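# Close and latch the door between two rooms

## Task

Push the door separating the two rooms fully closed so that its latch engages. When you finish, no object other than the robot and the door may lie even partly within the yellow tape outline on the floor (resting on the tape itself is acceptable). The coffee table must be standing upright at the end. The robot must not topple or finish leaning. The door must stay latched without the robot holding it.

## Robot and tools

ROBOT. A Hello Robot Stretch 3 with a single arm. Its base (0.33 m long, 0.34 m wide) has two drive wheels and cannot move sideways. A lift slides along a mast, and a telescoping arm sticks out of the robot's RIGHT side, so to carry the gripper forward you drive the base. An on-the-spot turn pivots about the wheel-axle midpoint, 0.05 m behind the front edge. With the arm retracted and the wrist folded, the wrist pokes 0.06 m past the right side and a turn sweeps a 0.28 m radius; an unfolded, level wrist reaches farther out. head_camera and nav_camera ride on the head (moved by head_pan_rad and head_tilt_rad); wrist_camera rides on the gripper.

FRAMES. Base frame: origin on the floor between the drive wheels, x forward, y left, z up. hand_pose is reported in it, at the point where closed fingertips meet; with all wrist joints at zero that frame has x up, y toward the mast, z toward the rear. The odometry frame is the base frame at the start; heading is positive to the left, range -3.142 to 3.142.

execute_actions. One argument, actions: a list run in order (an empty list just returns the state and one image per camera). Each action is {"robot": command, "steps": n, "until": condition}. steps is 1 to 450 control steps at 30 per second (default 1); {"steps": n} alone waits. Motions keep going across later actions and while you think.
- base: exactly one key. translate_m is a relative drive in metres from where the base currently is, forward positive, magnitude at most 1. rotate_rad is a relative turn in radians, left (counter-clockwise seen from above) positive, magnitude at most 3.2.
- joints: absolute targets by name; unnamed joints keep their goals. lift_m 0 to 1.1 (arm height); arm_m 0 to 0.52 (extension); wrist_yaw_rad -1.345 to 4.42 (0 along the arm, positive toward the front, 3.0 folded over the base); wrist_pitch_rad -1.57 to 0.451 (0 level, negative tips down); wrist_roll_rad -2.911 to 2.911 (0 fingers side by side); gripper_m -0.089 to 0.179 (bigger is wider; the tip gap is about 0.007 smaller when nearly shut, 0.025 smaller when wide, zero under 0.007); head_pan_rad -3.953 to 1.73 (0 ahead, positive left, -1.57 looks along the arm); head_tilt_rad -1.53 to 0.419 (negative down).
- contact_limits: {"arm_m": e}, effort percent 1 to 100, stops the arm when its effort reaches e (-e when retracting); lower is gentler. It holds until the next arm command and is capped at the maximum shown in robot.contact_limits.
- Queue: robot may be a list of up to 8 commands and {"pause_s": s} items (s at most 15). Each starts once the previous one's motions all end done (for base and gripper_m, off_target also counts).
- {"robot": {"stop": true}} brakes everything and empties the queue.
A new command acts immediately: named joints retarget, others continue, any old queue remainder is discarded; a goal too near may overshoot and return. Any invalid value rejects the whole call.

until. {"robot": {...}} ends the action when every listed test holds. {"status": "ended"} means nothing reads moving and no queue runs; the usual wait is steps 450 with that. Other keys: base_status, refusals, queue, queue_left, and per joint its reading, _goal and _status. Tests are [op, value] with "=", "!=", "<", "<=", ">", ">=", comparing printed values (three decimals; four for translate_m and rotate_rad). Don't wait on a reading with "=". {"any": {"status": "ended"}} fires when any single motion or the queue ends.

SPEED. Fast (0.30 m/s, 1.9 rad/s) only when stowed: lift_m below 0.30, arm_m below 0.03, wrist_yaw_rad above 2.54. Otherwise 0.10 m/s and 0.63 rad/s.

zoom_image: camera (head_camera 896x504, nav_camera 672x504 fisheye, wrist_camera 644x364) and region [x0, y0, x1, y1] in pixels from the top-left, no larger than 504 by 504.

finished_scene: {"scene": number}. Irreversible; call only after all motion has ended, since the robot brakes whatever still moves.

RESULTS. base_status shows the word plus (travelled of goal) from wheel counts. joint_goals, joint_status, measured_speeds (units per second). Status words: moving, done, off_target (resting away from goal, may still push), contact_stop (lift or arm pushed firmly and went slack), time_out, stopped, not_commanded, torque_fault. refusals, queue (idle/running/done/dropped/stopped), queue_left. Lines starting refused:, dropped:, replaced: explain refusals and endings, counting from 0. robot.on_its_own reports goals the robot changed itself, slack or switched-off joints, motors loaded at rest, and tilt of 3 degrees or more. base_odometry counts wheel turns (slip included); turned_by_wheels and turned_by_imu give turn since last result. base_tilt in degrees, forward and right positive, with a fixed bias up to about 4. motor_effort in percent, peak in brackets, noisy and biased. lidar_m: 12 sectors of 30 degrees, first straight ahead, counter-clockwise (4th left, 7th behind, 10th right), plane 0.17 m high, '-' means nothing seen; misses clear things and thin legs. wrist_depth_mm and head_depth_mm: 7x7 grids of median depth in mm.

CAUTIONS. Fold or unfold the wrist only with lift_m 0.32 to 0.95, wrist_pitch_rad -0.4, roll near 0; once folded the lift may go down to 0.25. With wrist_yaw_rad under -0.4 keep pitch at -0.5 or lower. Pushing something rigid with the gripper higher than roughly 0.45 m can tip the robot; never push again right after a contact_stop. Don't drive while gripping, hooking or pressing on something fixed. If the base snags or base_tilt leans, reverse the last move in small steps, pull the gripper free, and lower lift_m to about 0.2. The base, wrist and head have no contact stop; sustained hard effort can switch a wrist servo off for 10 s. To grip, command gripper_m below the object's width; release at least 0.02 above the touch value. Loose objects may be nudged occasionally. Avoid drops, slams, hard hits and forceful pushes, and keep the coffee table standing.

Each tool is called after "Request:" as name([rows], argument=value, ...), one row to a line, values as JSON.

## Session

Request:
execute_actions([
  {"robot":{"joints":{"head_pan_rad":0.0,"head_tilt_rad":-0.7}},"steps":60,"until":{"robot":{"status":"ended"}}},
])

Request:
execute_actions([
  {"robot":{"joints":{"head_pan_rad":-2.0,"head_tilt_rad":-0.7}},"steps":90,"until":{"robot":{"status":"ended"}}},
])

Request:
execute_actions([
  {"robot":{"joints":{"head_pan_rad":1.7,"head_tilt_rad":-0.7}},"steps":150,"until":{"robot":{"status":"ended"}}},
])

Scene clock: 0.97 s.
robot.base_odometry: x=+0.000 y=+0.000 heading=+0.000 (m, m, rad; robot's odometry frame)
robot.turned_by_wheels: +0.000 (rad since the last result)
robot.turned_by_imu: +0.000 (rad since the last result)
robot.base_tilt: forward=+0.2 right=+2.0 (deg)
robot.lidar_m: 1.80 1.44 1.31 1.02 0.91 0.91 1.04 0.92 0.92 1.11 1.17 1.19
robot.head_depth_mm: 2407 2777 2639 2047 1669 1419 1226 / 2167 2501 2621 2060 1669 1416 1229 / 2001 2271 2519 2043 1659 1409 1218 / 1844 2081 2332 2014 1658 1401 1214 / 1721 1893 2138 2018 1647 1401 1215 / 1598 1767 1941 1842 1645 1393 1215 / 1328 1496 1653 1839 1640 1392 1214
robot.base_status: not_commanded
robot.joint_positions: lift_m=+0.570 arm_m=-0.001 wrist_yaw_rad=+2.866 wrist_pitch_rad=-0.557 wrist_roll_rad=-0.009 gripper_m=+0.037 head_pan_rad=-0.003 head_tilt_rad=-0.691
robot.joint_goals: lift_m=+0.570 arm_m=-0.001 wrist_yaw_rad=+2.866 wrist_pitch_rad=-0.557 wrist_roll_rad=-0.009 gripper_m=+0.037 head_pan_rad=+0.000 head_tilt_rad=-0.700
robot.joint_status: lift_m=not_commanded arm_m=not_commanded wrist_yaw_rad=not_commanded wrist_pitch_rad=not_commanded wrist_roll_rad=not_commanded gripper_m=not_commanded head_pan_rad=done head_tilt_rad=done
robot.measured_speeds: translate_m=+0.000 rotate_rad=+0.000 lift_m=+0.000 arm_m=+0.000 wrist_yaw_rad=+0.000 wrist_pitch_rad=+0.000 wrist_roll_rad=+0.000 head_pan_rad=+0.000 head_tilt_rad=+0.000
robot: refusals=0 queue=done queue_left=0
robot.motor_effort: left_wheel=-1(1) right_wheel=+1(1) lift_m=+39(39) arm_m=+0(1) wrist_yaw_rad=+0(0) wrist_pitch_rad=+4(4) wrist_roll_rad=-1(1) gripper_m=+1(0) head_pan_rad=+2(6) head_tilt_rad=-3(26) (%)
robot.hand_pose: x=+0.0344 y=+0.0533 z=+0.5529 quat_wxyz=(+0.286, +0.697, +0.101, +0.650) (m; robot's base frame)
robot.wrist_depth_mm: - 972 - - - - - / - - - - - - - / - - - - - - - / 867 - - - - - - / 853 888 899 888 924 925 933 / 753 - - 770 811 806 800 / 684 671 685 693 687 705 708
pictures: head_camera (sideways: a quarter turn clockwise sets it upright), nav_camera (sideways: a quarter turn counterclockwise sets it upright), wrist_camera
Images, in order (width x height): head_camera 896x504, nav_camera 672x504, wrist_camera 644x364.

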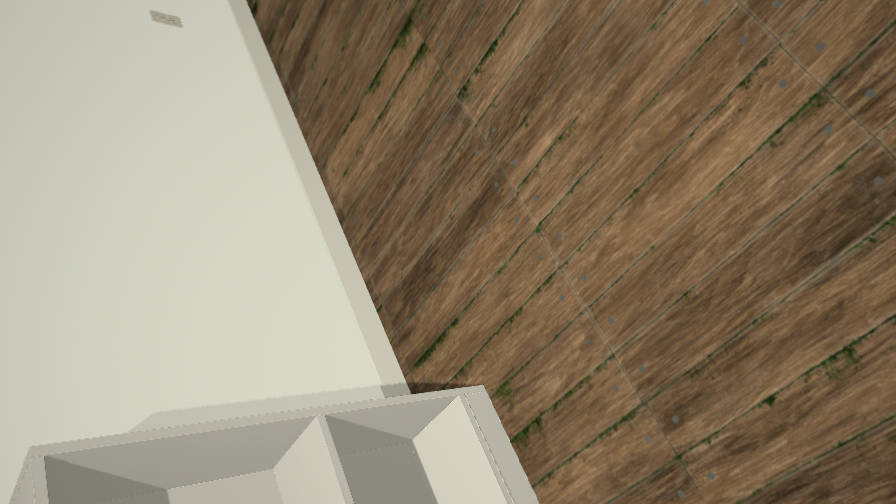

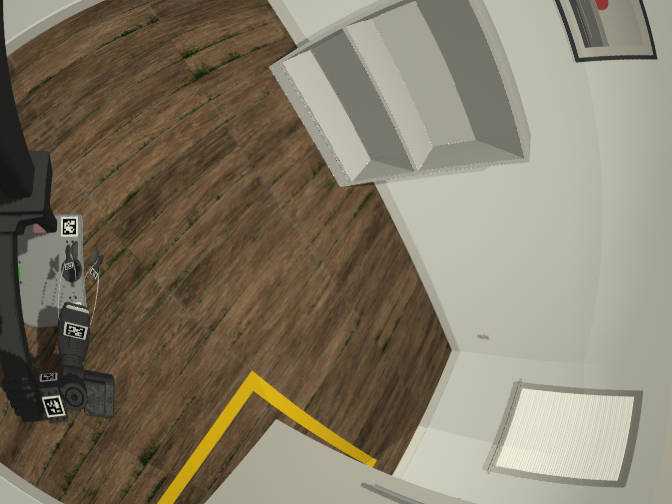

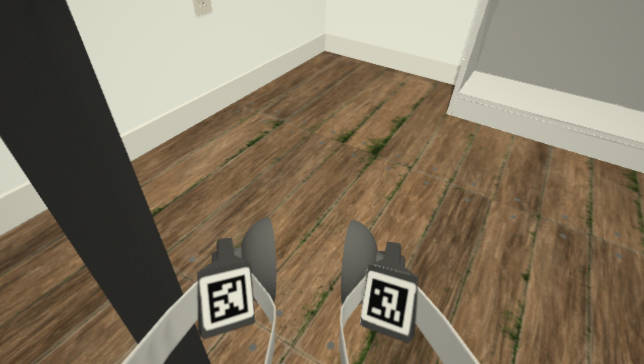

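Scene clock: 2.50 s.
robot.base_odometry: x=+0.000 y=+0.000 heading=+0.000 (m, m, rad; robot's odometry frame)
robot.turned_by_wheels: +0.000 (rad since the last result)
robot.turned_by_imu: +0.000 (rad since the last result)
robot.base_tilt: forward=+0.2 right=+2.0 (deg)
robot.lidar_m: 1.80 1.44 1.31 1.02 0.90 0.91 1.03 0.92 0.92 1.10 1.17 1.19
robot.head_depth_mm: 777 855 950 1069 1230 1357 1226 / 811 897 1000 1139 1315 1410 1216 / 847 937 1058 1215 1411 1409 1224 / 887 990 1125 1295 1520 1404 1219 / 928 1041 1191 1400 1580 1399 1213 / 976 1112 1275 1499 1641 1392 1210 / 1031 1175 1364 1616 1636 1396 1211
robot.base_status: not_commanded
robot.joint_positions: lift_m=+0.570 arm_m=-0.001 wrist_yaw_rad=+2.866 wrist_pitch_rad=-0.557 wrist_roll_rad=-0.009 gripper_m=+0.037 head_pan_rad=-1.993 head_tilt_rad=-0.691
robot.joint_goals: lift_m=+0.570 arm_m=-0.001 wrist_yaw_rad=+2.866 wrist_pitch_rad=-0.557 wrist_roll_rad=-0.009 gripper_m=+0.037 head_pan_rad=-2.000 head_tilt_rad=-0.700
robot.joint_status: lift_m=not_commanded arm_m=not_commanded wrist_yaw_rad=not_commanded wrist_pitch_rad=not_commanded wrist_roll_rad=not_commanded gripper_m=not_commanded head_pan_rad=done head_tilt_rad=done
robot.measured_speeds: translate_m=+0.000 rotate_rad=+0.000 lift_m=+0.000 arm_m=+0.000 wrist_yaw_rad=+0.000 wrist_pitch_rad=+0.000 wrist_roll_rad=+0.000 head_pan_rad=+0.000 head_tilt_rad=+0.000
robot: refusals=0 queue=done queue_left=0
robot.motor_effort: left_wheel=-1(1) right_wheel=+1(1) lift_m=+39(39) arm_m=-1(1) wrist_yaw_rad=+0(0) wrist_pitch_rad=+4(5) wrist_roll_rad=-1(1) gripper_m=+0(2) head_pan_rad=-5(49) head_tilt_rad=-3(3) (%)
robot.hand_pose: x=+0.0344 y=+0.0533 z=+0.5529 quat_wxyz=(+0.286, +0.697, +0.101, +0.650) (m; robot's base frame)
robot.wrist_depth_mm: - 961 - - - - - / - - - - - - - / - - - - - - - / 852 - - - - - - / 839 885 916 890 915 919 939 / 754 - - 780 798 802 821 / 681 676 682 692 696 719 729
pictures: head_camera (sideways: a quarter turn clockwise sets it upright), nav_camera (sideways: a quarter turn counterclockwise sets it upright), wrist_camera
Images, in order (width x height): head_camera 896x504, nav_camera 672x504, wrist_camera 644x364.

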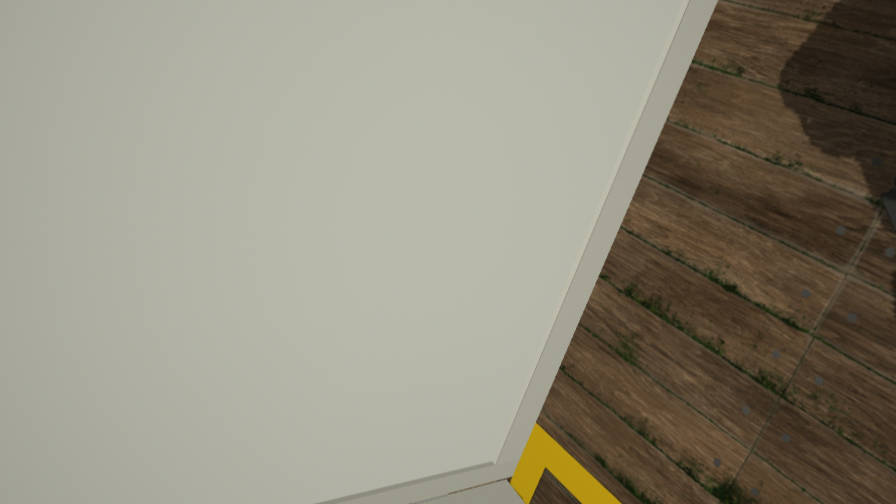

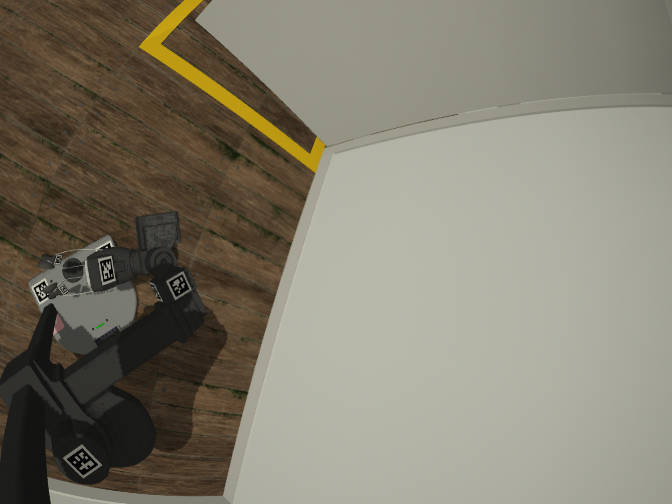

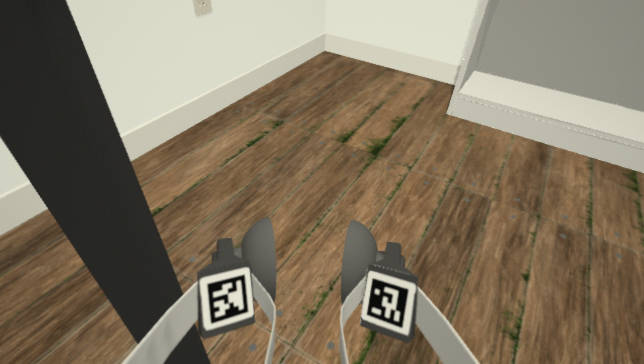

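Scene clock: 4.77 s.
robot.base_odometry: x=+0.000 y=+0.000 heading=+0.000 (m, m, rad; robot's odometry frame)
robot.turned_by_wheels: +0.000 (rad since the last result)
robot.turned_by_imu: +0.000 (rad since the last result)
robot.base_tilt: forward=+0.2 right=+2.1 (deg)
robot.lidar_m: 1.80 1.44 1.31 1.02 0.90 0.91 1.03 0.92 0.92 1.10 1.17 1.19
robot.head_depth_mm: 1133 1306 1536 1859 1677 1412 1233 / 1053 1202 1405 1692 1665 1415 1220 / 988 1114 1288 1518 1662 1403 1221 / 929 1048 1191 1383 1578 1401 1217 / 879 982 1107 1275 1499 1395 1217 / 833 925 1032 1177 1384 1435 - / 792 876 981 - - - -
robot.base_status: not_commanded
robot.joint_positions: lift_m=+0.570 arm_m=-0.001 wrist_yaw_rad=+2.866 wrist_pitch_rad=-0.557 wrist_roll_rad=-0.009 gripper_m=+0.037 head_pan_rad=+1.693 head_tilt_rad=-0.691
robot.joint_goals: lift_m=+0.570 arm_m=-0.001 wrist_yaw_rad=+2.866 wrist_pitch_rad=-0.557 wrist_roll_rad=-0.009 gripper_m=+0.037 head_pan_rad=+1.700 head_tilt_rad=-0.700
robot.joint_status: lift_m=not_commanded arm_m=not_commanded wrist_yaw_rad=not_commanded wrist_pitch_rad=not_commanded wrist_roll_rad=not_commanded gripper_m=not_commanded head_pan_rad=done head_tilt_rad=done
robot.measured_speeds: translate_m=+0.000 rotate_rad=+0.000 lift_m=+0.000 arm_m=+0.000 wrist_yaw_rad=+0.000 wrist_pitch_rad=+0.000 wrist_roll_rad=+0.000 head_pan_rad=+0.000 head_tilt_rad=+0.000
robot: refusals=0 queue=done queue_left=0
robot.motor_effort: left_wheel=-1(1) right_wheel=+1(1) lift_m=+39(39) arm_m=-1(1) wrist_yaw_rad=+0(0) wrist_pitch_rad=+4(4) wrist_roll_rad=-1(1) gripper_m=-1(1) head_pan_rad=+5(47) head_tilt_rad=-3(2) (%)
robot.hand_pose: x=+0.0344 y=+0.0533 z=+0.5529 quat_wxyz=(+0.286, +0.697, +0.101, +0.650) (m; robot's base frame)
robot.wrist_depth_mm: - 970 - - - - - / - - - - - - - / - - - - - - - / 849 - - - - - - / 851 870 914 913 904 915 941 / 763 - - 787 807 793 809 / 667 669 691 699 697 704 708
pictures: head_camera (sideways: a quarter turn clockwise sets it upright), nav_camera (sideways: a quarter turn counterclockwise sets it upright), wrist_camera
Images, in order (width x height): head_camera 896x504, nav_camera 672x504, wrist_camera 644x364.

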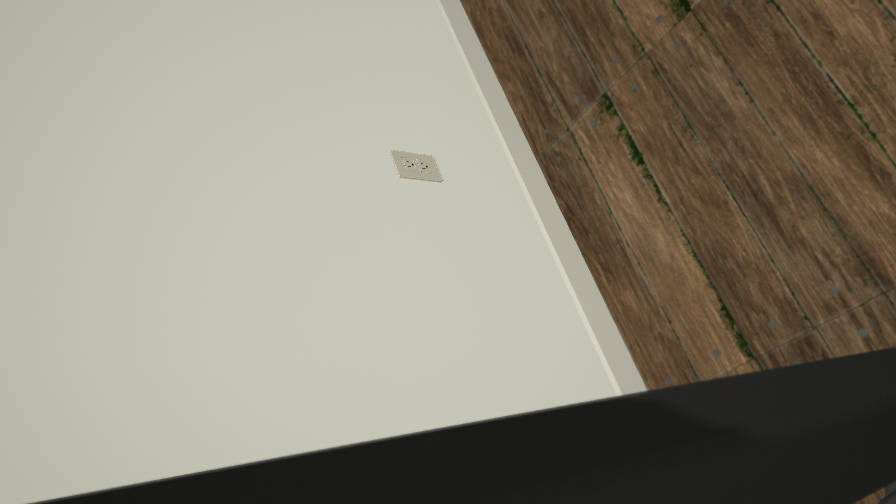

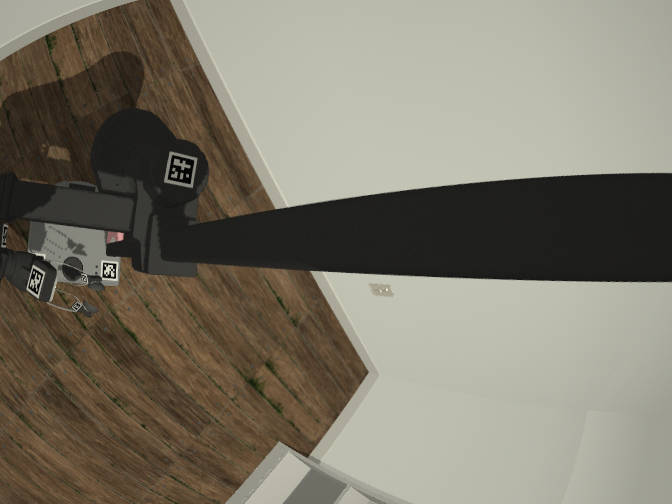

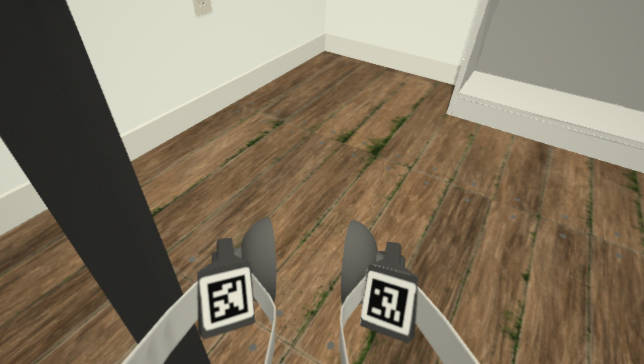

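Request:
execute_actions(actions=[])

Scene clock: 6.00 s.
robot.base_odometry: x=+0.000 y=+0.000 heading=+0.000 (m, m, rad; robot's odometry frame)
robot.turned_by_wheels: +0.000 (rad since the last result)
robot.turned_by_imu: +0.000 (rad since the last result)
robot.base_tilt: forward=+0.4 right=+2.1 (deg)
robot.lidar_m: 1.80 1.44 1.31 1.01 0.90 0.91 1.03 0.92 0.92 1.11 1.17 1.19
robot.head_depth_mm: 1132 1305 1541 1858 1674 1419 1226 / 1054 1206 1400 1684 1669 1412 1220 / 988 1116 1288 1511 1654 1410 1219 / 931 1038 1192 1385 1581 1404 1214 / 878 977 1105 1281 1492 1398 1214 / 833 922 1033 1178 1385 1424 - / 794 875 978 - - - -
robot.base_status: not_commanded
robot.joint_positions: lift_m=+0.570 arm_m=-0.001 wrist_yaw_rad=+2.866 wrist_pitch_rad=-0.557 wrist_roll_rad=-0.009 gripper_m=+0.037 head_pan_rad=+1.693 head_tilt_rad=-0.691
robot.joint_goals: lift_m=+0.570 arm_m=-0.001 wrist_yaw_rad=+2.866 wrist_pitch_rad=-0.557 wrist_roll_rad=-0.009 gripper_m=+0.037 head_pan_rad=+1.700 head_tilt_rad=-0.700
robot.joint_status: lift_m=not_commanded arm_m=not_commanded wrist_yaw_rad=not_commanded wrist_pitch_rad=not_commanded wrist_roll_rad=not_commanded gripper_m=not_commanded head_pan_rad=done head_tilt_rad=done
robot.measured_speeds: translate_m=+0.000 rotate_rad=+0.000 lift_m=+0.000 arm_m=+0.000 wrist_yaw_rad=+0.000 wrist_pitch_rad=+0.000 wrist_roll_rad=+0.000 head_pan_rad=+0.000 head_tilt_rad=+0.000
robot: refusals=0 queue=done queue_left=0
robot.motor_effort: left_wheel=-1(1) right_wheel=+1(1) lift_m=+39(39) arm_m=-1(0) wrist_yaw_rad=+0(0) wrist_pitch_rad=+4(4) wrist_roll_rad=-1(1) gripper_m=+0(1) head_pan_rad=+4(4) head_tilt_rad=-3(3) (%)
robot.hand_pose: x=+0.0344 y=+0.0533 z=+0.5529 quat_wxyz=(+0.286, +0.697, +0.101, +0.650) (m; robot's base frame)
robot.wrist_depth_mm: - 962 - - - - - / - - - - - - - / - - - - - - - / 861 - - - - - - / 835 894 915 874 936 932 955 / 748 - - 771 793 808 824 / 668 673 694 691 703 715 723
pictures: head_camera (sideways: a quarter turn clockwise sets it upright), nav_camera (sideways: a quarter turn counterclockwise sets it upright), wrist_camera
Images, in order (width x height): head_camera 896x504, nav_camera 672x504, wrist_camera 644x364.

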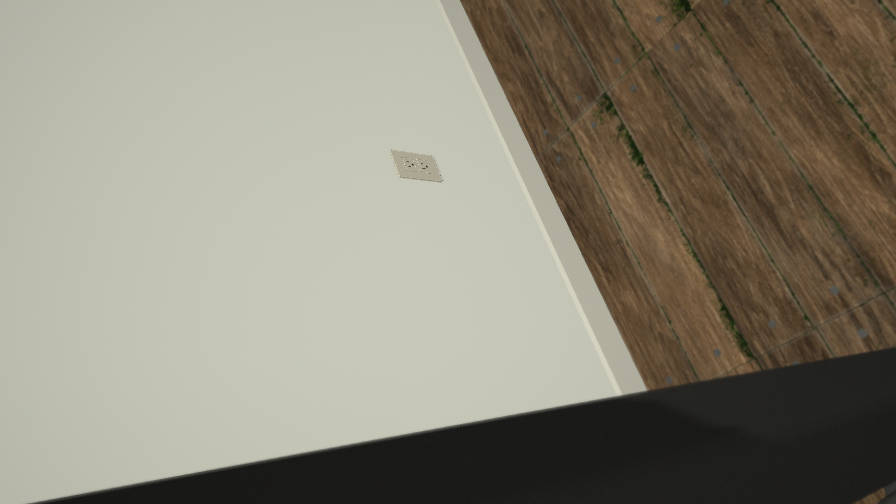

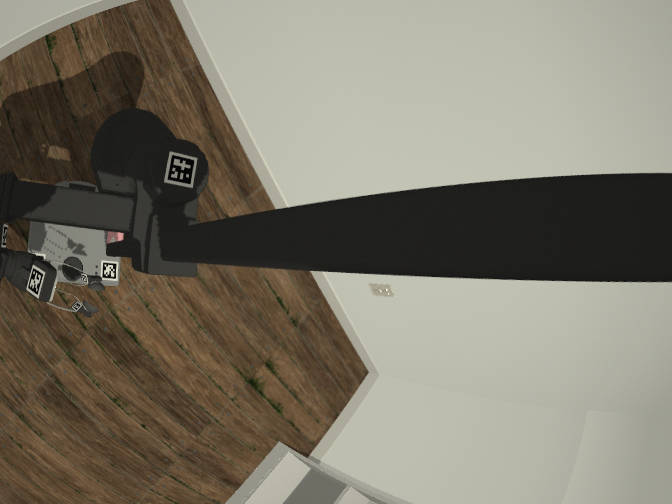

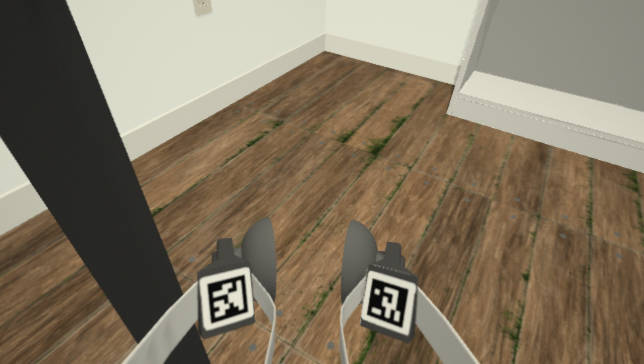

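Request:
execute_actions(actions="[{\"robot\":[{\"joints\":{\"wrist_pitch_rad\":-0.4,\"wrist_roll_rad\":0,\"wrist_yaw_rad\":3.0,\"head_pan_rad\":-0.6,\"head_tilt_rad\":-0.5}},{\"joints\":{\"lift_m\":0.27}}]},\"steps\":300,\"until\":{\"robot\":{\"status\":\"ended\"}}}]")


Request:
execute_actions([
  {"robot":[{"joints":{"wrist_pitch_rad":-0.4,"wrist_roll_rad":0,"wrist_yaw_rad":3.0,"head_pan_rad":-0.6,"head_tilt_rad":-0.5}},{"joints":{"lift_m":0.27}}],"steps":300,"until":{"robot":{"status":"ended"}}},
])

Scene clock: 12.40 s.
robot.base_odometry: x=+0.000 y=+0.000 heading=+0.000 (m, m, rad; robot's odometry frame)
robot.turned_by_wheels: +0.000 (rad since the last result)
robot.turned_by_imu: +0.000 (rad since the last result)
robot.base_tilt: forward=+0.4 right=+2.1 (deg)
robot.lidar_m: 1.80 1.44 1.31 1.02 0.90 0.91 1.03 0.92 0.92 1.11 1.17 1.19
robot.head_depth_mm: 960 1026 1117 1225 1348 1490 1363 / 2468 2637 1200 1290 1410 1536 1348 / 2556 2761 3047 2699 2020 1609 1348 / 2614 2821 3115 2656 2022 1603 1353 / 2699 2926 3253 2663 1993 1598 1341 / 2782 3048 3289 2639 1984 1602 1332 / 2620 2763 2884 2616 1979 1590 1330
robot.base_status: not_commanded
robot.joint_positions: lift_m=+0.271 arm_m=-0.001 wrist_yaw_rad=+2.999 wrist_pitch_rad=-0.420 wrist_roll_rad=-0.003 gripper_m=+0.037 head_pan_rad=-0.593 head_tilt_rad=-0.507
robot.joint_goals: lift_m=+0.270 arm_m=-0.001 wrist_yaw_rad=+3.000 wrist_pitch_rad=-0.400 wrist_roll_rad=+0.000 gripper_m=+0.037 head_pan_rad=-0.600 head_tilt_rad=-0.500
robot.joint_status: lift_m=done arm_m=not_commanded wrist_yaw_rad=done wrist_pitch_rad=done wrist_roll_rad=done gripper_m=not_commanded head_pan_rad=done head_tilt_rad=done
robot.measured_speeds: translate_m=+0.000 rotate_rad=+0.000 lift_m=+0.000 arm_m=+0.000 wrist_yaw_rad=+0.000 wrist_pitch_rad=+0.000 wrist_roll_rad=+0.000 head_pan_rad=+0.000 head_tilt_rad=+0.000
robot: refusals=0 queue=done queue_left=0
robot.motor_effort: left_wheel=-1(1) right_wheel=+1(1) lift_m=+14(38) arm_m=+0(0) wrist_yaw_rad=+0(1) wrist_pitch_rad=+7(8) wrist_roll_rad=+1(1) gripper_m=+0(1) head_pan_rad=-5(53) head_tilt_rad=+2(16) (%)
robot.hand_pose: x=+0.0107 y=+0.0781 z=+0.2829 quat_wxyz=(+0.197, +0.699, +0.098, +0.681) (m; robot's base frame)
robot.wrist_depth_mm: - 933 - - - - - / 744 - - - - - - / 762 - 939 965 973 989 - / 693 - 716 739 768 737 783 / 573 - 615 602 615 613 628 / 490 497 - 520 513 520 523 / - - - - 425 446 452
pictures: head_camera (sideways: a quarter turn clockwise sets it upright), nav_camera (sideways: a quarter turn counterclockwise sets it upright), wrist_camera
Images, in order (width x height): head_camera 896x504, nav_camera 672x504, wrist_camera 644x364.

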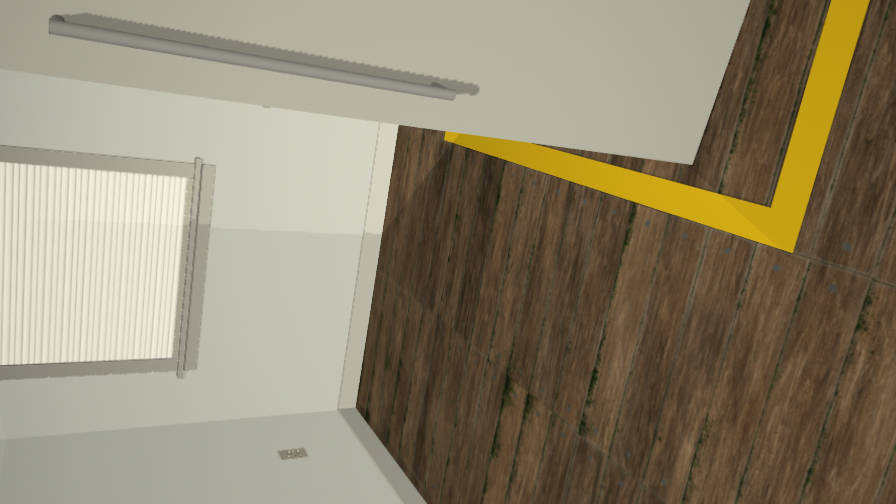

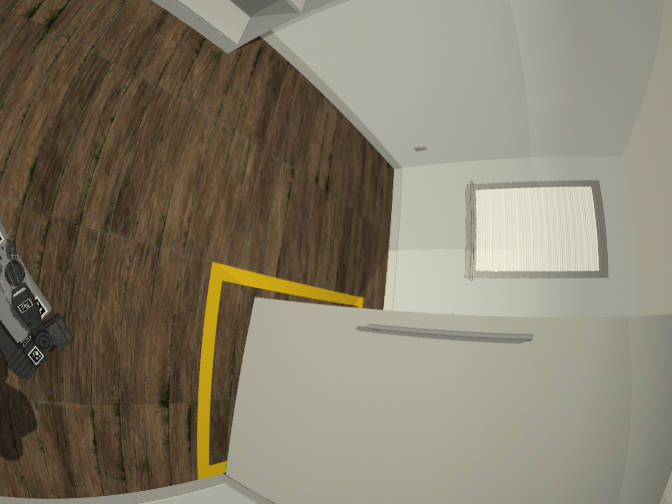

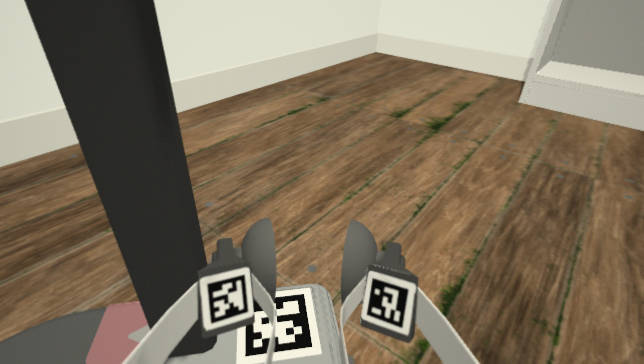

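Request:
execute_actions([
  {"robot":[{"base":{"rotate_rad":-0.44},"joints":{"head_pan_rad":-1.75,"head_tilt_rad":-0.55}},{"base":{"translate_m":0.95}},{"base":{"translate_m":0.9}}],"steps":450,"until":{"robot":{"status":"ended"}}},
])

Scene clock: 25.83 s.
robot.base_odometry: x=+1.674 y=-0.788 heading=-0.440 (m, m, rad; robot's odometry frame)
robot.turned_by_wheels: -0.440 (rad since the last result)
robot.turned_by_imu: -0.437 (rad since the last result)
robot.base_tilt: forward=+0.2 right=+2.2 (deg)
robot.lidar_m: 1.17 0.95 0.88 0.89 1.12 1.93 2.64 0.80 1.52 1.32 1.25 1.16
robot.head_depth_mm: 3379 3648 3672 2558 1946 1582 1323 / 3431 3717 3664 2550 1931 1576 1325 / 3460 3809 3657 2546 1881 1569 1314 / 1463 1620 1771 1922 1743 1557 1310 / 1512 1662 1851 1997 1798 1551 1309 / 1559 1711 1896 2140 1905 1544 1307 / 1595 1768 1964 2158 1906 1538 1298
robot.base_status: done (translate_m +0.9000 of +0.9000)
robot.joint_positions: lift_m=+0.271 arm_m=-0.001 wrist_yaw_rad=+2.999 wrist_pitch_rad=-0.420 wrist_roll_rad=-0.003 gripper_m=+0.037 head_pan_rad=-1.743 head_tilt_rad=-0.544
robot.joint_goals: lift_m=+0.270 arm_m=-0.001 wrist_yaw_rad=+3.000 wrist_pitch_rad=-0.400 wrist_roll_rad=+0.000 gripper_m=+0.037 head_pan_rad=-1.750 head_tilt_rad=-0.550
robot.joint_status: lift_m=done arm_m=not_commanded wrist_yaw_rad=done wrist_pitch_rad=done wrist_roll_rad=done gripper_m=not_commanded head_pan_rad=done head_tilt_rad=done
robot.measured_speeds: translate_m=+0.000 rotate_rad=+0.000 lift_m=+0.000 arm_m=+0.000 wrist_yaw_rad=+0.000 wrist_pitch_rad=+0.000 wrist_roll_rad=+0.000 head_pan_rad=+0.000 head_tilt_rad=+0.000
robot: refusals=0 queue=done queue_left=0
robot.motor_effort: left_wheel=+2(16) right_wheel=-1(5) lift_m=+15(14) arm_m=-1(1) wrist_yaw_rad=+1(0) wrist_pitch_rad=+8(8) wrist_roll_rad=+1(1) gripper_m=-1(0) head_pan_rad=-5(50) head_tilt_rad=-2(8) (%)
robot.hand_pose: x=+0.0105 y=+0.0781 z=+0.2829 quat_wxyz=(+0.196, +0.699, +0.098, +0.681) (m; robot's base frame)
robot.wrist_depth_mm: 975 984 922 899 825 781 741 / - - 985 956 908 853 794 / 909 - 962 966 896 881 853 / 694 - 721 736 751 751 772 / 580 - 612 604 610 621 624 / 496 498 - 516 511 513 530 / - - - - 433 446 451
pictures: head_camera (sideways: a quarter turn clockwise sets it upright), nav_camera (sideways: a quarter turn counterclockwise sets it upright), wrist_camera
Images, in order (width x height): head_camera 896x504, nav_camera 672x504, wrist_camera 644x364.

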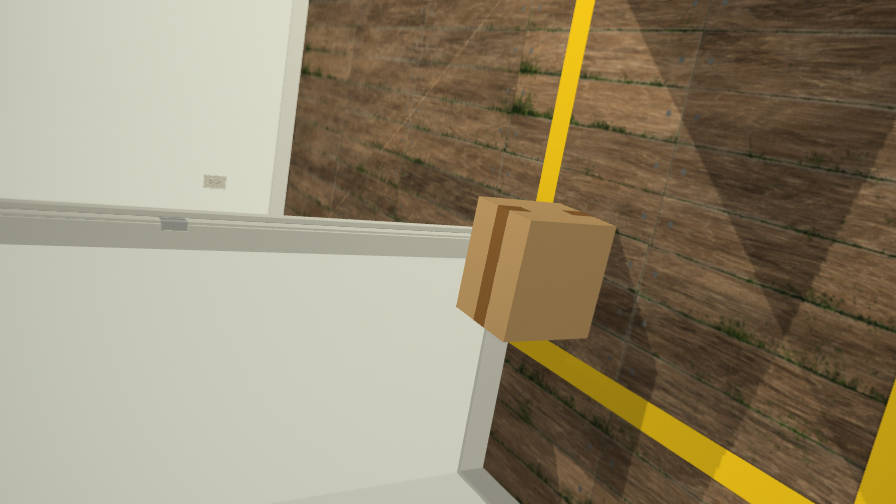

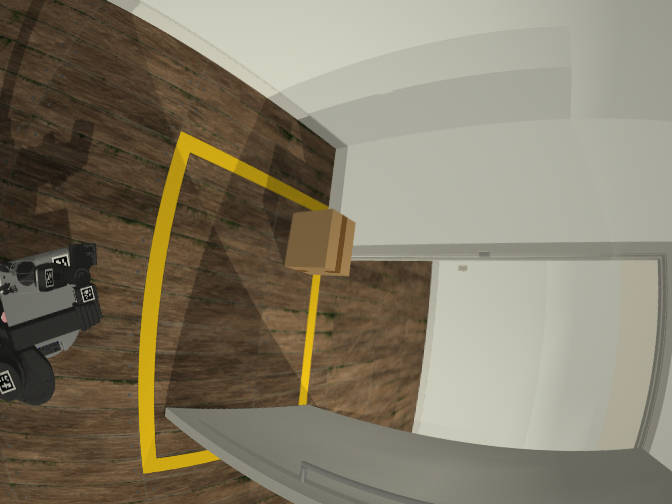

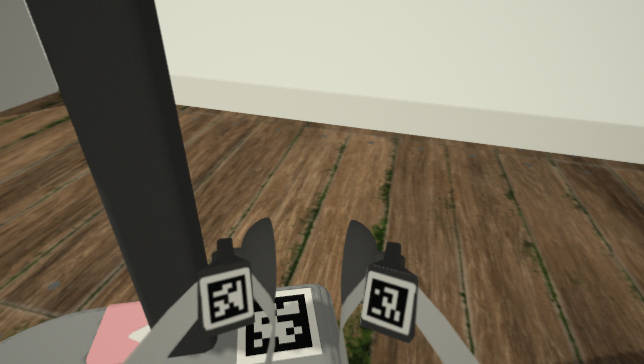

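Request:
execute_actions([
  {"robot":[{"base":{"rotate_rad":-2.044},"joints":{"head_pan_rad":-0.1,"head_tilt_rad":-1.0}},{"base":{"translate_m":0.7}},{"base":{"translate_m":0.69}},{"base":{"rotate_rad":1.642}}],"steps":450,"until":{"robot":{"status":"ended"}}},
])

Scene clock: 43.67 s.
robot.base_odometry: x=+0.574 y=-1.638 heading=-0.842 (m, m, rad; robot's odometry frame)
robot.turned_by_wheels: -0.402 (rad since the last result)
robot.turned_by_imu: -0.400 (rad since the last result)
robot.base_tilt: forward=+0.3 right=+2.2 (deg)
robot.lidar_m: 0.35 1.30 1.79 2.27 0.59 0.46 0.46 0.49 2.60 2.50 1.77 0.36
robot.head_depth_mm: 683 694 702 839 1346 1242 1137 / 953 978 1001 1016 1207 1245 1135 / 1232 1418 1623 1480 1331 1226 1139 / 1217 1428 1672 1535 1069 1203 1134 / 1214 1427 1665 1533 1099 1219 1130 / 1208 1423 1665 1531 1368 1237 1125 / 1201 1416 1654 1530 1366 1237 1122
robot.base_status: done (rotate_rad +1.6419 of +1.6420)
robot.joint_positions: lift_m=+0.271 arm_m=-0.001 wrist_yaw_rad=+2.999 wrist_pitch_rad=-0.420 wrist_roll_rad=-0.003 gripper_m=+0.037 head_pan_rad=-0.107 head_tilt_rad=-0.989
robot.joint_goals: lift_m=+0.270 arm_m=-0.001 wrist_yaw_rad=+3.000 wrist_pitch_rad=-0.400 wrist_roll_rad=+0.000 gripper_m=+0.037 head_pan_rad=-0.100 head_tilt_rad=-1.000
robot.joint_status: lift_m=done arm_m=not_commanded wrist_yaw_rad=done wrist_pitch_rad=done wrist_roll_rad=done gripper_m=not_commanded head_pan_rad=done head_tilt_rad=done
robot.measured_speeds: translate_m=+0.000 rotate_rad=+0.000 lift_m=+0.000 arm_m=+0.000 wrist_yaw_rad=+0.000 wrist_pitch_rad=+0.000 wrist_roll_rad=+0.000 head_pan_rad=+0.000 head_tilt_rad=+0.000
robot: refusals=0 queue=done queue_left=0
robot.motor_effort: left_wheel=-5(18) right_wheel=+3(8) lift_m=+15(15) arm_m=-1(1) wrist_yaw_rad=+1(0) wrist_pitch_rad=+7(8) wrist_roll_rad=+1(1) gripper_m=+0(1) head_pan_rad=+4(48) head_tilt_rad=-5(23) (%)
robot.hand_pose: x=+0.0105 y=+0.0781 z=+0.2829 quat_wxyz=(+0.196, +0.699, +0.098, +0.681) (m; robot's base frame)
robot.wrist_depth_mm: - - - - - - - / 608 - - - - - - / 642 - 925 952 977 990 - / 641 - 715 719 734 759 772 / 565 - 615 593 611 617 627 / 482 491 - 529 513 510 521 / - - - - 427 448 454
pictures: head_camera (sideways: a quarter turn clockwise sets it upright), nav_camera (sideways: a quarter turn counterclockwise sets it upright), wrist_camera
Images, in order (width x height): head_camera 896x504, nav_camera 672x504, wrist_camera 644x364.

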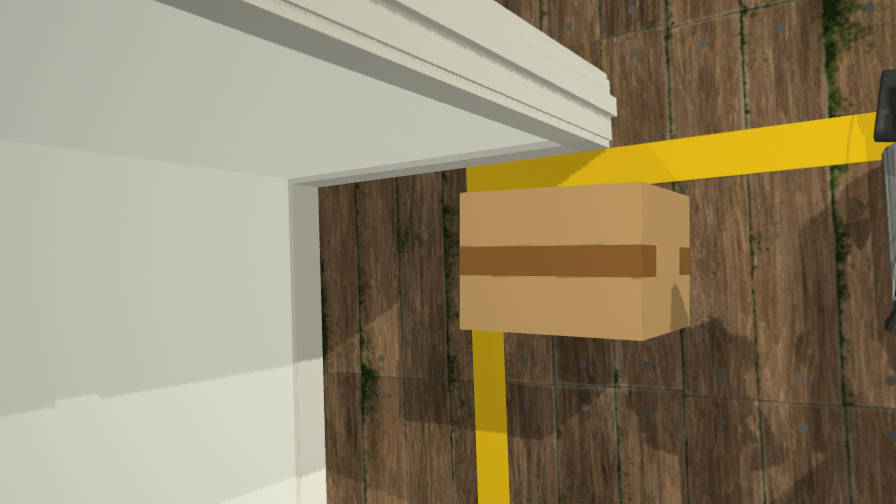

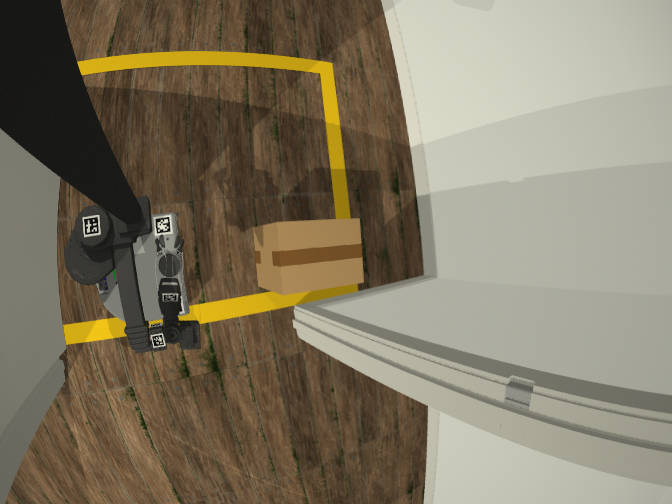

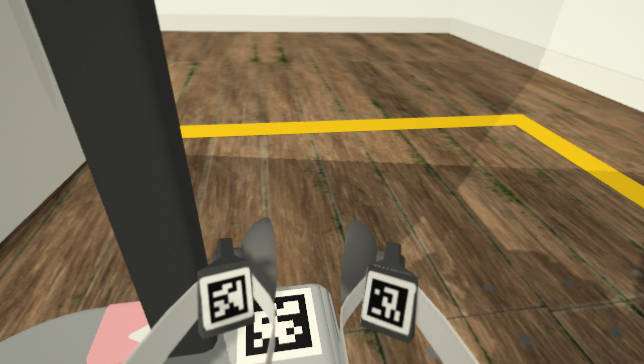

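Request:
execute_actions([
  {"robot":[{"base":{"rotate_rad":0.11}},{"base":{"translate_m":0.27}},{"base":{"translate_m":0.3}}],"steps":450,"until":{"robot":{"status":"ended"}}},
])

Scene clock: 51.93 s.
robot.base_odometry: x=+0.998 y=-2.018 heading=-0.731 (m, m, rad; robot's odometry frame)
robot.turned_by_wheels: +0.111 (rad since the last result)
robot.turned_by_imu: -0.291 (rad since the last result)
robot.base_tilt: forward=+0.2 right=+2.1 (deg)
robot.lidar_m: - - 1.12 1.46 2.28 1.05 0.95 0.96 2.88 0.23 0.23 -
robot.head_depth_mm: 359 389 425 470 525 596 684 / 424 467 520 589 680 802 935 / 518 585 672 794 967 981 895 / 668 783 950 1208 1332 965 880 / 739 866 1051 1349 1368 976 893 / 712 835 1002 1254 1372 1233 1132 / 688 800 953 1185 1360 1235 1126
robot.base_status: off_target (translate_m +0.2997 of +0.3000)
robot.joint_positions: lift_m=+0.271 arm_m=-0.001 wrist_yaw_rad=+3.009 wrist_pitch_rad=-0.415 wrist_roll_rad=-0.003 gripper_m=+0.037 head_pan_rad=-0.106 head_tilt_rad=-0.991
robot.joint_goals: lift_m=+0.270 arm_m=-0.001 wrist_yaw_rad=+3.000 wrist_pitch_rad=-0.400 wrist_roll_rad=+0.000 gripper_m=+0.037 head_pan_rad=-0.100 head_tilt_rad=-1.000
robot.joint_status: lift_m=done arm_m=not_commanded wrist_yaw_rad=done wrist_pitch_rad=done wrist_roll_rad=done gripper_m=not_commanded head_pan_rad=done head_tilt_rad=done
robot.measured_speeds: translate_m=+0.000 rotate_rad=+0.000 lift_m=+0.000 arm_m=+0.000 wrist_yaw_rad=+0.000 wrist_pitch_rad=+0.000 wrist_roll_rad=+0.000 head_pan_rad=+0.000 head_tilt_rad=+0.000
robot: refusals=0 queue=done queue_left=0
robot.on_its_own: left_wheel is at rest, and its effort (+79) is outside its rest range (-18 to +18)
robot.motor_effort: left_wheel=+79(88) right_wheel=+13(41) lift_m=+15(15) arm_m=-1(1) wrist_yaw_rad=-5(7) wrist_pitch_rad=+6(8) wrist_roll_rad=+1(1) gripper_m=+2(2) head_pan_rad=+3(4) head_tilt_rad=-4(4) (%)
robot.hand_pose: x=+0.0084 y=+0.0790 z=+0.2840 quat_wxyz=(+0.191, +0.699, +0.100, +0.682) (m; robot's base frame)
robot.wrist_depth_mm: - - - - - 827 668 / - - - - - 843 668 / 892 - 945 979 964 872 682 / 692 - 747 750 757 774 705 / 587 595 648 605 614 189 191 / 485 494 - 524 160 158 160 / - - - - 143 136 138
pictures: head_camera (sideways: a quarter turn clockwise sets it upright), nav_camera (sideways: a quarter turn counterclockwise sets it upright), wrist_camera
Images, in order (width x height): head_camera 896x504, nav_camera 672x504, wrist_camera 644x364.

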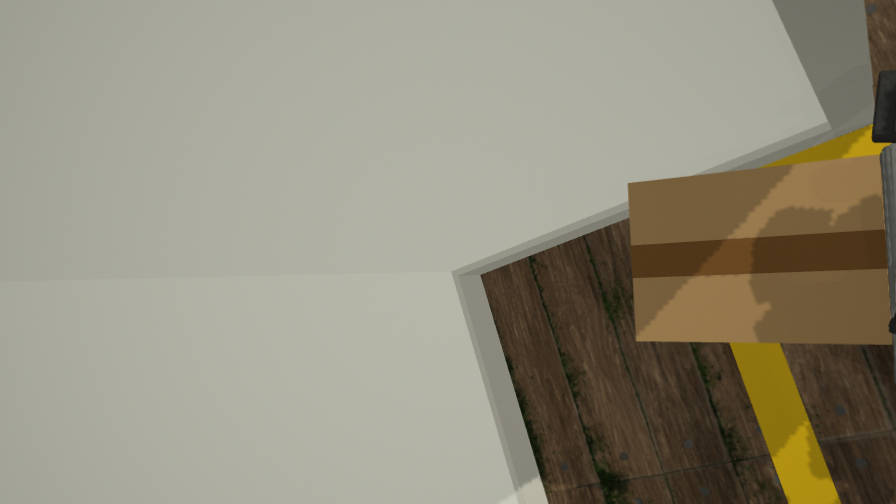

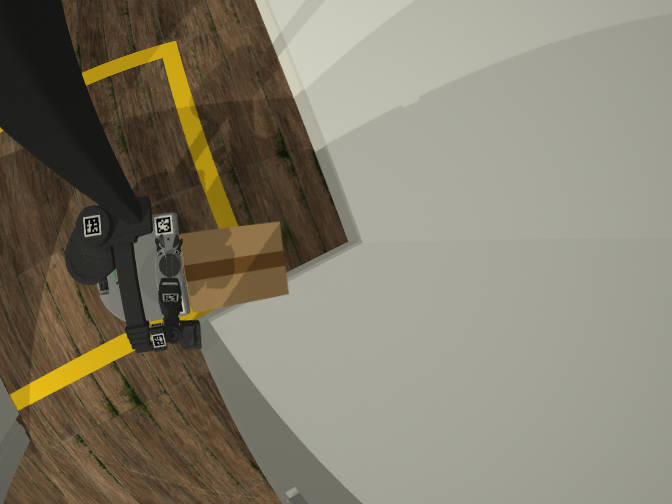

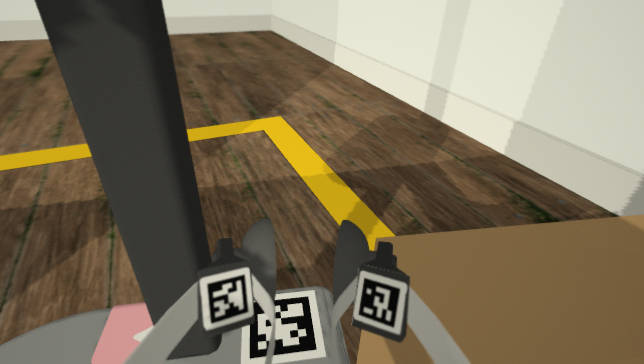

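Request:
execute_actions([
  {"robot":[{"base":{"translate_m":-0.2}},{"base":{"rotate_rad":0.27}}],"steps":300,"until":{"robot":{"status":"ended"}}},
])

Scene clock: 59.77 s.
robot.base_odometry: x=+0.849 y=-1.885 heading=-0.462 (m, m, rad; robot's odometry frame)
robot.turned_by_wheels: +0.269 (rad since the last result)
robot.turned_by_imu: +0.270 (rad since the last result)
robot.base_tilt: forward=+0.2 right=+2.1 (deg)
robot.lidar_m: 0.25 0.98 1.33 2.22 2.29 0.77 0.76 0.81 2.66 2.55 0.34 0.25
robot.head_depth_mm: 760 780 802 819 844 865 1121 / 915 1037 1115 1157 1089 1069 1129 / 917 1088 1335 1516 1070 994 1140 / 913 1081 1325 1510 1100 1005 1127 / 905 1070 1305 1500 1369 1236 1126 / 895 1062 1294 1506 1363 1234 1131 / 894 1050 1280 1497 1370 1240 1124
robot.base_status: done (rotate_rad +0.2699 of +0.2700)
robot.joint_positions: lift_m=+0.271 arm_m=-0.001 wrist_yaw_rad=+3.001 wrist_pitch_rad=-0.415 wrist_roll_rad=-0.003 gripper_m=+0.037 head_pan_rad=-0.106 head_tilt_rad=-0.991
robot.joint_goals: lift_m=+0.270 arm_m=-0.001 wrist_yaw_rad=+3.000 wrist_pitch_rad=-0.400 wrist_roll_rad=+0.000 gripper_m=+0.037 head_pan_rad=-0.100 head_tilt_rad=-1.000
robot.joint_status: lift_m=done arm_m=not_commanded wrist_yaw_rad=done wrist_pitch_rad=done wrist_roll_rad=done gripper_m=not_commanded head_pan_rad=done head_tilt_rad=done
robot.measured_speeds: translate_m=+0.000 rotate_rad=+0.000 lift_m=+0.000 arm_m=+0.000 wrist_yaw_rad=+0.000 wrist_pitch_rad=+0.000 wrist_roll_rad=+0.000 head_pan_rad=+0.000 head_tilt_rad=+0.000
robot: refusals=0 queue=done queue_left=0
robot.motor_effort: left_wheel=-4(80) right_wheel=+3(13) lift_m=+15(15) arm_m=-1(1) wrist_yaw_rad=-1(6) wrist_pitch_rad=+6(6) wrist_roll_rad=+1(1) gripper_m=+1(2) head_pan_rad=+4(3) head_tilt_rad=-4(4) (%)
robot.hand_pose: x=+0.0103 y=+0.0787 z=+0.2840 quat_wxyz=(+0.194, +0.699, +0.097, +0.681) (m; robot's base frame)
robot.wrist_depth_mm: - - - - - - 982 / - - - - - - 981 / 894 - 948 976 - - 953 / 715 - 753 745 748 775 793 / 583 - 614 599 607 614 629 / 490 493 - 524 519 516 526 / - - - - 430 447 450
pictures: head_camera (sideways: a quarter turn clockwise sets it upright), nav_camera (sideways: a quarter turn counterclockwise sets it upright), wrist_camera
Images, in order (width x height): head_camera 896x504, nav_camera 672x504, wrist_camera 644x364.

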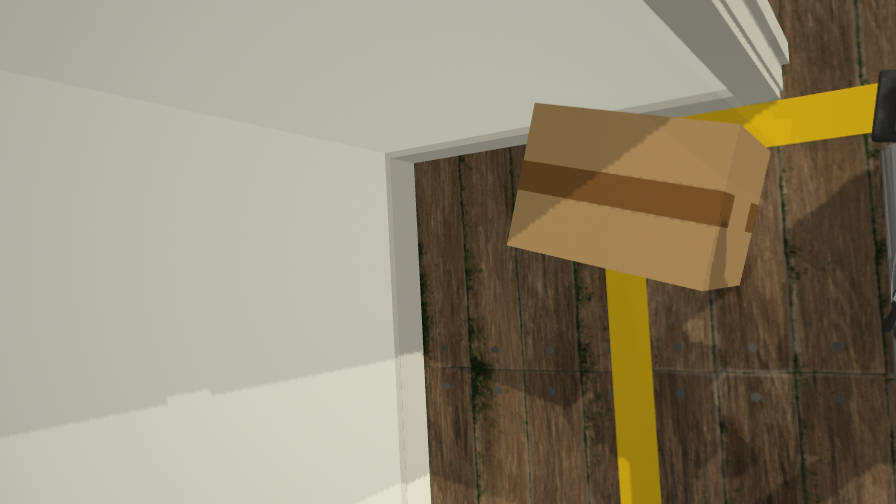

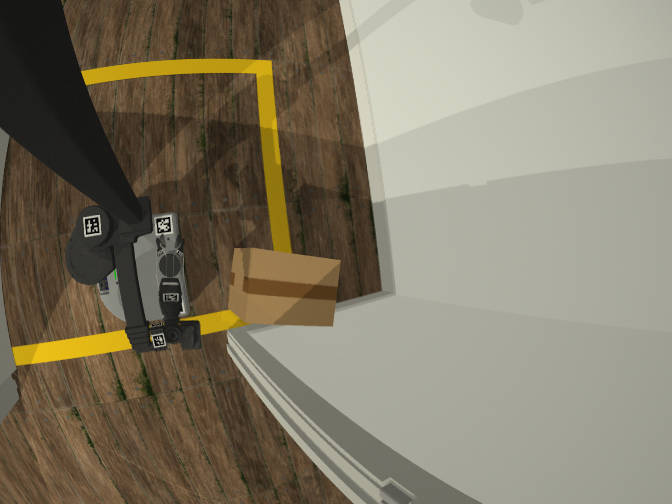

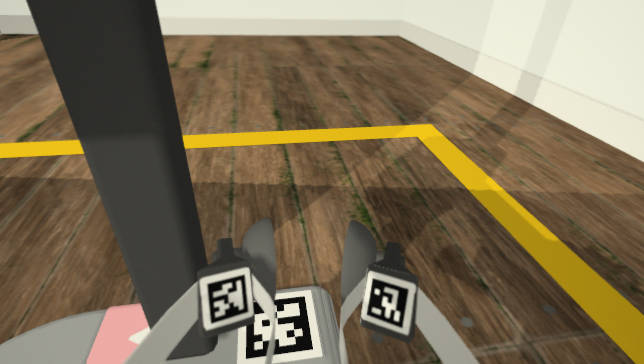

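Request:
execute_actions([
  {"robot":[{"base":{"rotate_rad":0.05}},{"base":{"translate_m":0.15}},{"base":{"translate_m":0.12}}],"steps":300,"until":{"robot":{"status":"ended"}}},
])

Scene clock: 66.87 s.
robot.base_odometry: x=+1.096 y=-1.993 heading=-0.411 (m, m, rad; robot's odometry frame)
robot.turned_by_wheels: +0.051 (rad since the last result)
robot.turned_by_imu: -0.332 (rad since the last result)
robot.base_tilt: forward=+0.3 right=+2.1 (deg)
robot.lidar_m: - 0.79 0.82 1.30 2.23 1.10 0.96 0.97 2.93 0.29 0.15 -
robot.head_depth_mm: 411 450 496 555 629 729 897 / 477 530 597 685 802 948 1041 / 570 647 750 894 1059 966 887 / 706 827 1003 1273 1339 965 891 / 736 862 1048 1340 1366 1203 1113 / 705 823 988 1240 1364 1238 1126 / 677 787 937 1156 1340 1231 1125
robot.base_status: off_target (translate_m +0.1197 of +0.1200)
robot.joint_positions: lift_m=+0.271 arm_m=-0.001 wrist_yaw_rad=+3.000 wrist_pitch_rad=-0.415 wrist_roll_rad=-0.003 gripper_m=+0.037 head_pan_rad=-0.106 head_tilt_rad=-0.991
robot.joint_goals: lift_m=+0.270 arm_m=-0.001 wrist_yaw_rad=+3.000 wrist_pitch_rad=-0.400 wrist_roll_rad=+0.000 gripper_m=+0.037 head_pan_rad=-0.100 head_tilt_rad=-1.000
robot.joint_status: lift_m=done arm_m=not_commanded wrist_yaw_rad=done wrist_pitch_rad=done wrist_roll_rad=done gripper_m=not_commanded head_pan_rad=done head_tilt_rad=done
robot.measured_speeds: translate_m=+0.000 rotate_rad=+0.000 lift_m=+0.000 arm_m=+0.000 wrist_yaw_rad=+0.000 wrist_pitch_rad=+0.000 wrist_roll_rad=+0.000 head_pan_rad=+0.000 head_tilt_rad=+0.000
robot: refusals=0 queue=done queue_left=0
robot.on_its_own: left_wheel is at rest, and its effort (+65) is outside its rest range (-18 to +18); right_wheel is at rest, and its effort (+19) is outside its rest range (-18 to +18)
robot.motor_effort: left_wheel=+65(82) right_wheel=+19(39) lift_m=+15(15) arm_m=-1(1) wrist_yaw_rad=+0(1) wrist_pitch_rad=+6(6) wrist_roll_rad=+1(1) gripper_m=+0(0) head_pan_rad=+4(4) head_tilt_rad=-3(3) (%)
robot.hand_pose: x=+0.0104 y=+0.0787 z=+0.2840 quat_wxyz=(+0.194, +0.699, +0.097, +0.681) (m; robot's base frame)
robot.wrist_depth_mm: - - - - 976 763 615 / - - - - - 789 636 / 889 - 941 976 957 808 675 / 702 - 723 732 750 759 677 / 583 - 622 606 616 622 633 / 488 488 - 522 516 517 519 / - - - - 418 136 138
pictures: head_camera (sideways: a quarter turn clockwise sets it upright), nav_camera (sideways: a quarter turn counterclockwise sets it upright), wrist_camera
Images, in order (width x height): head_camera 896x504, nav_camera 672x504, wrist_camera 644x364.

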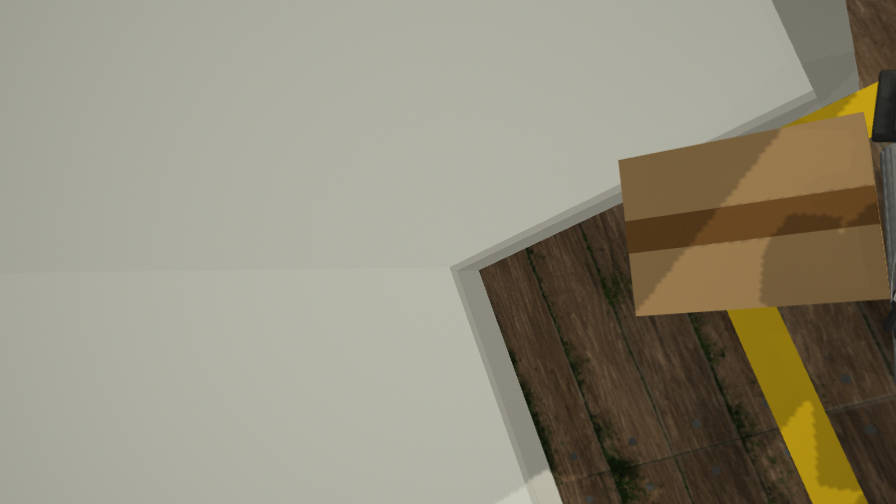

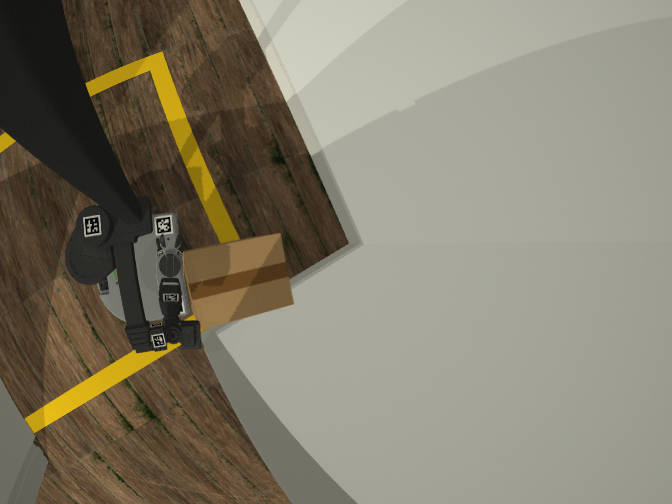

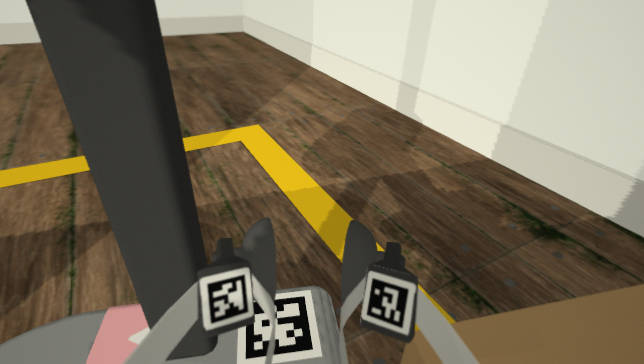

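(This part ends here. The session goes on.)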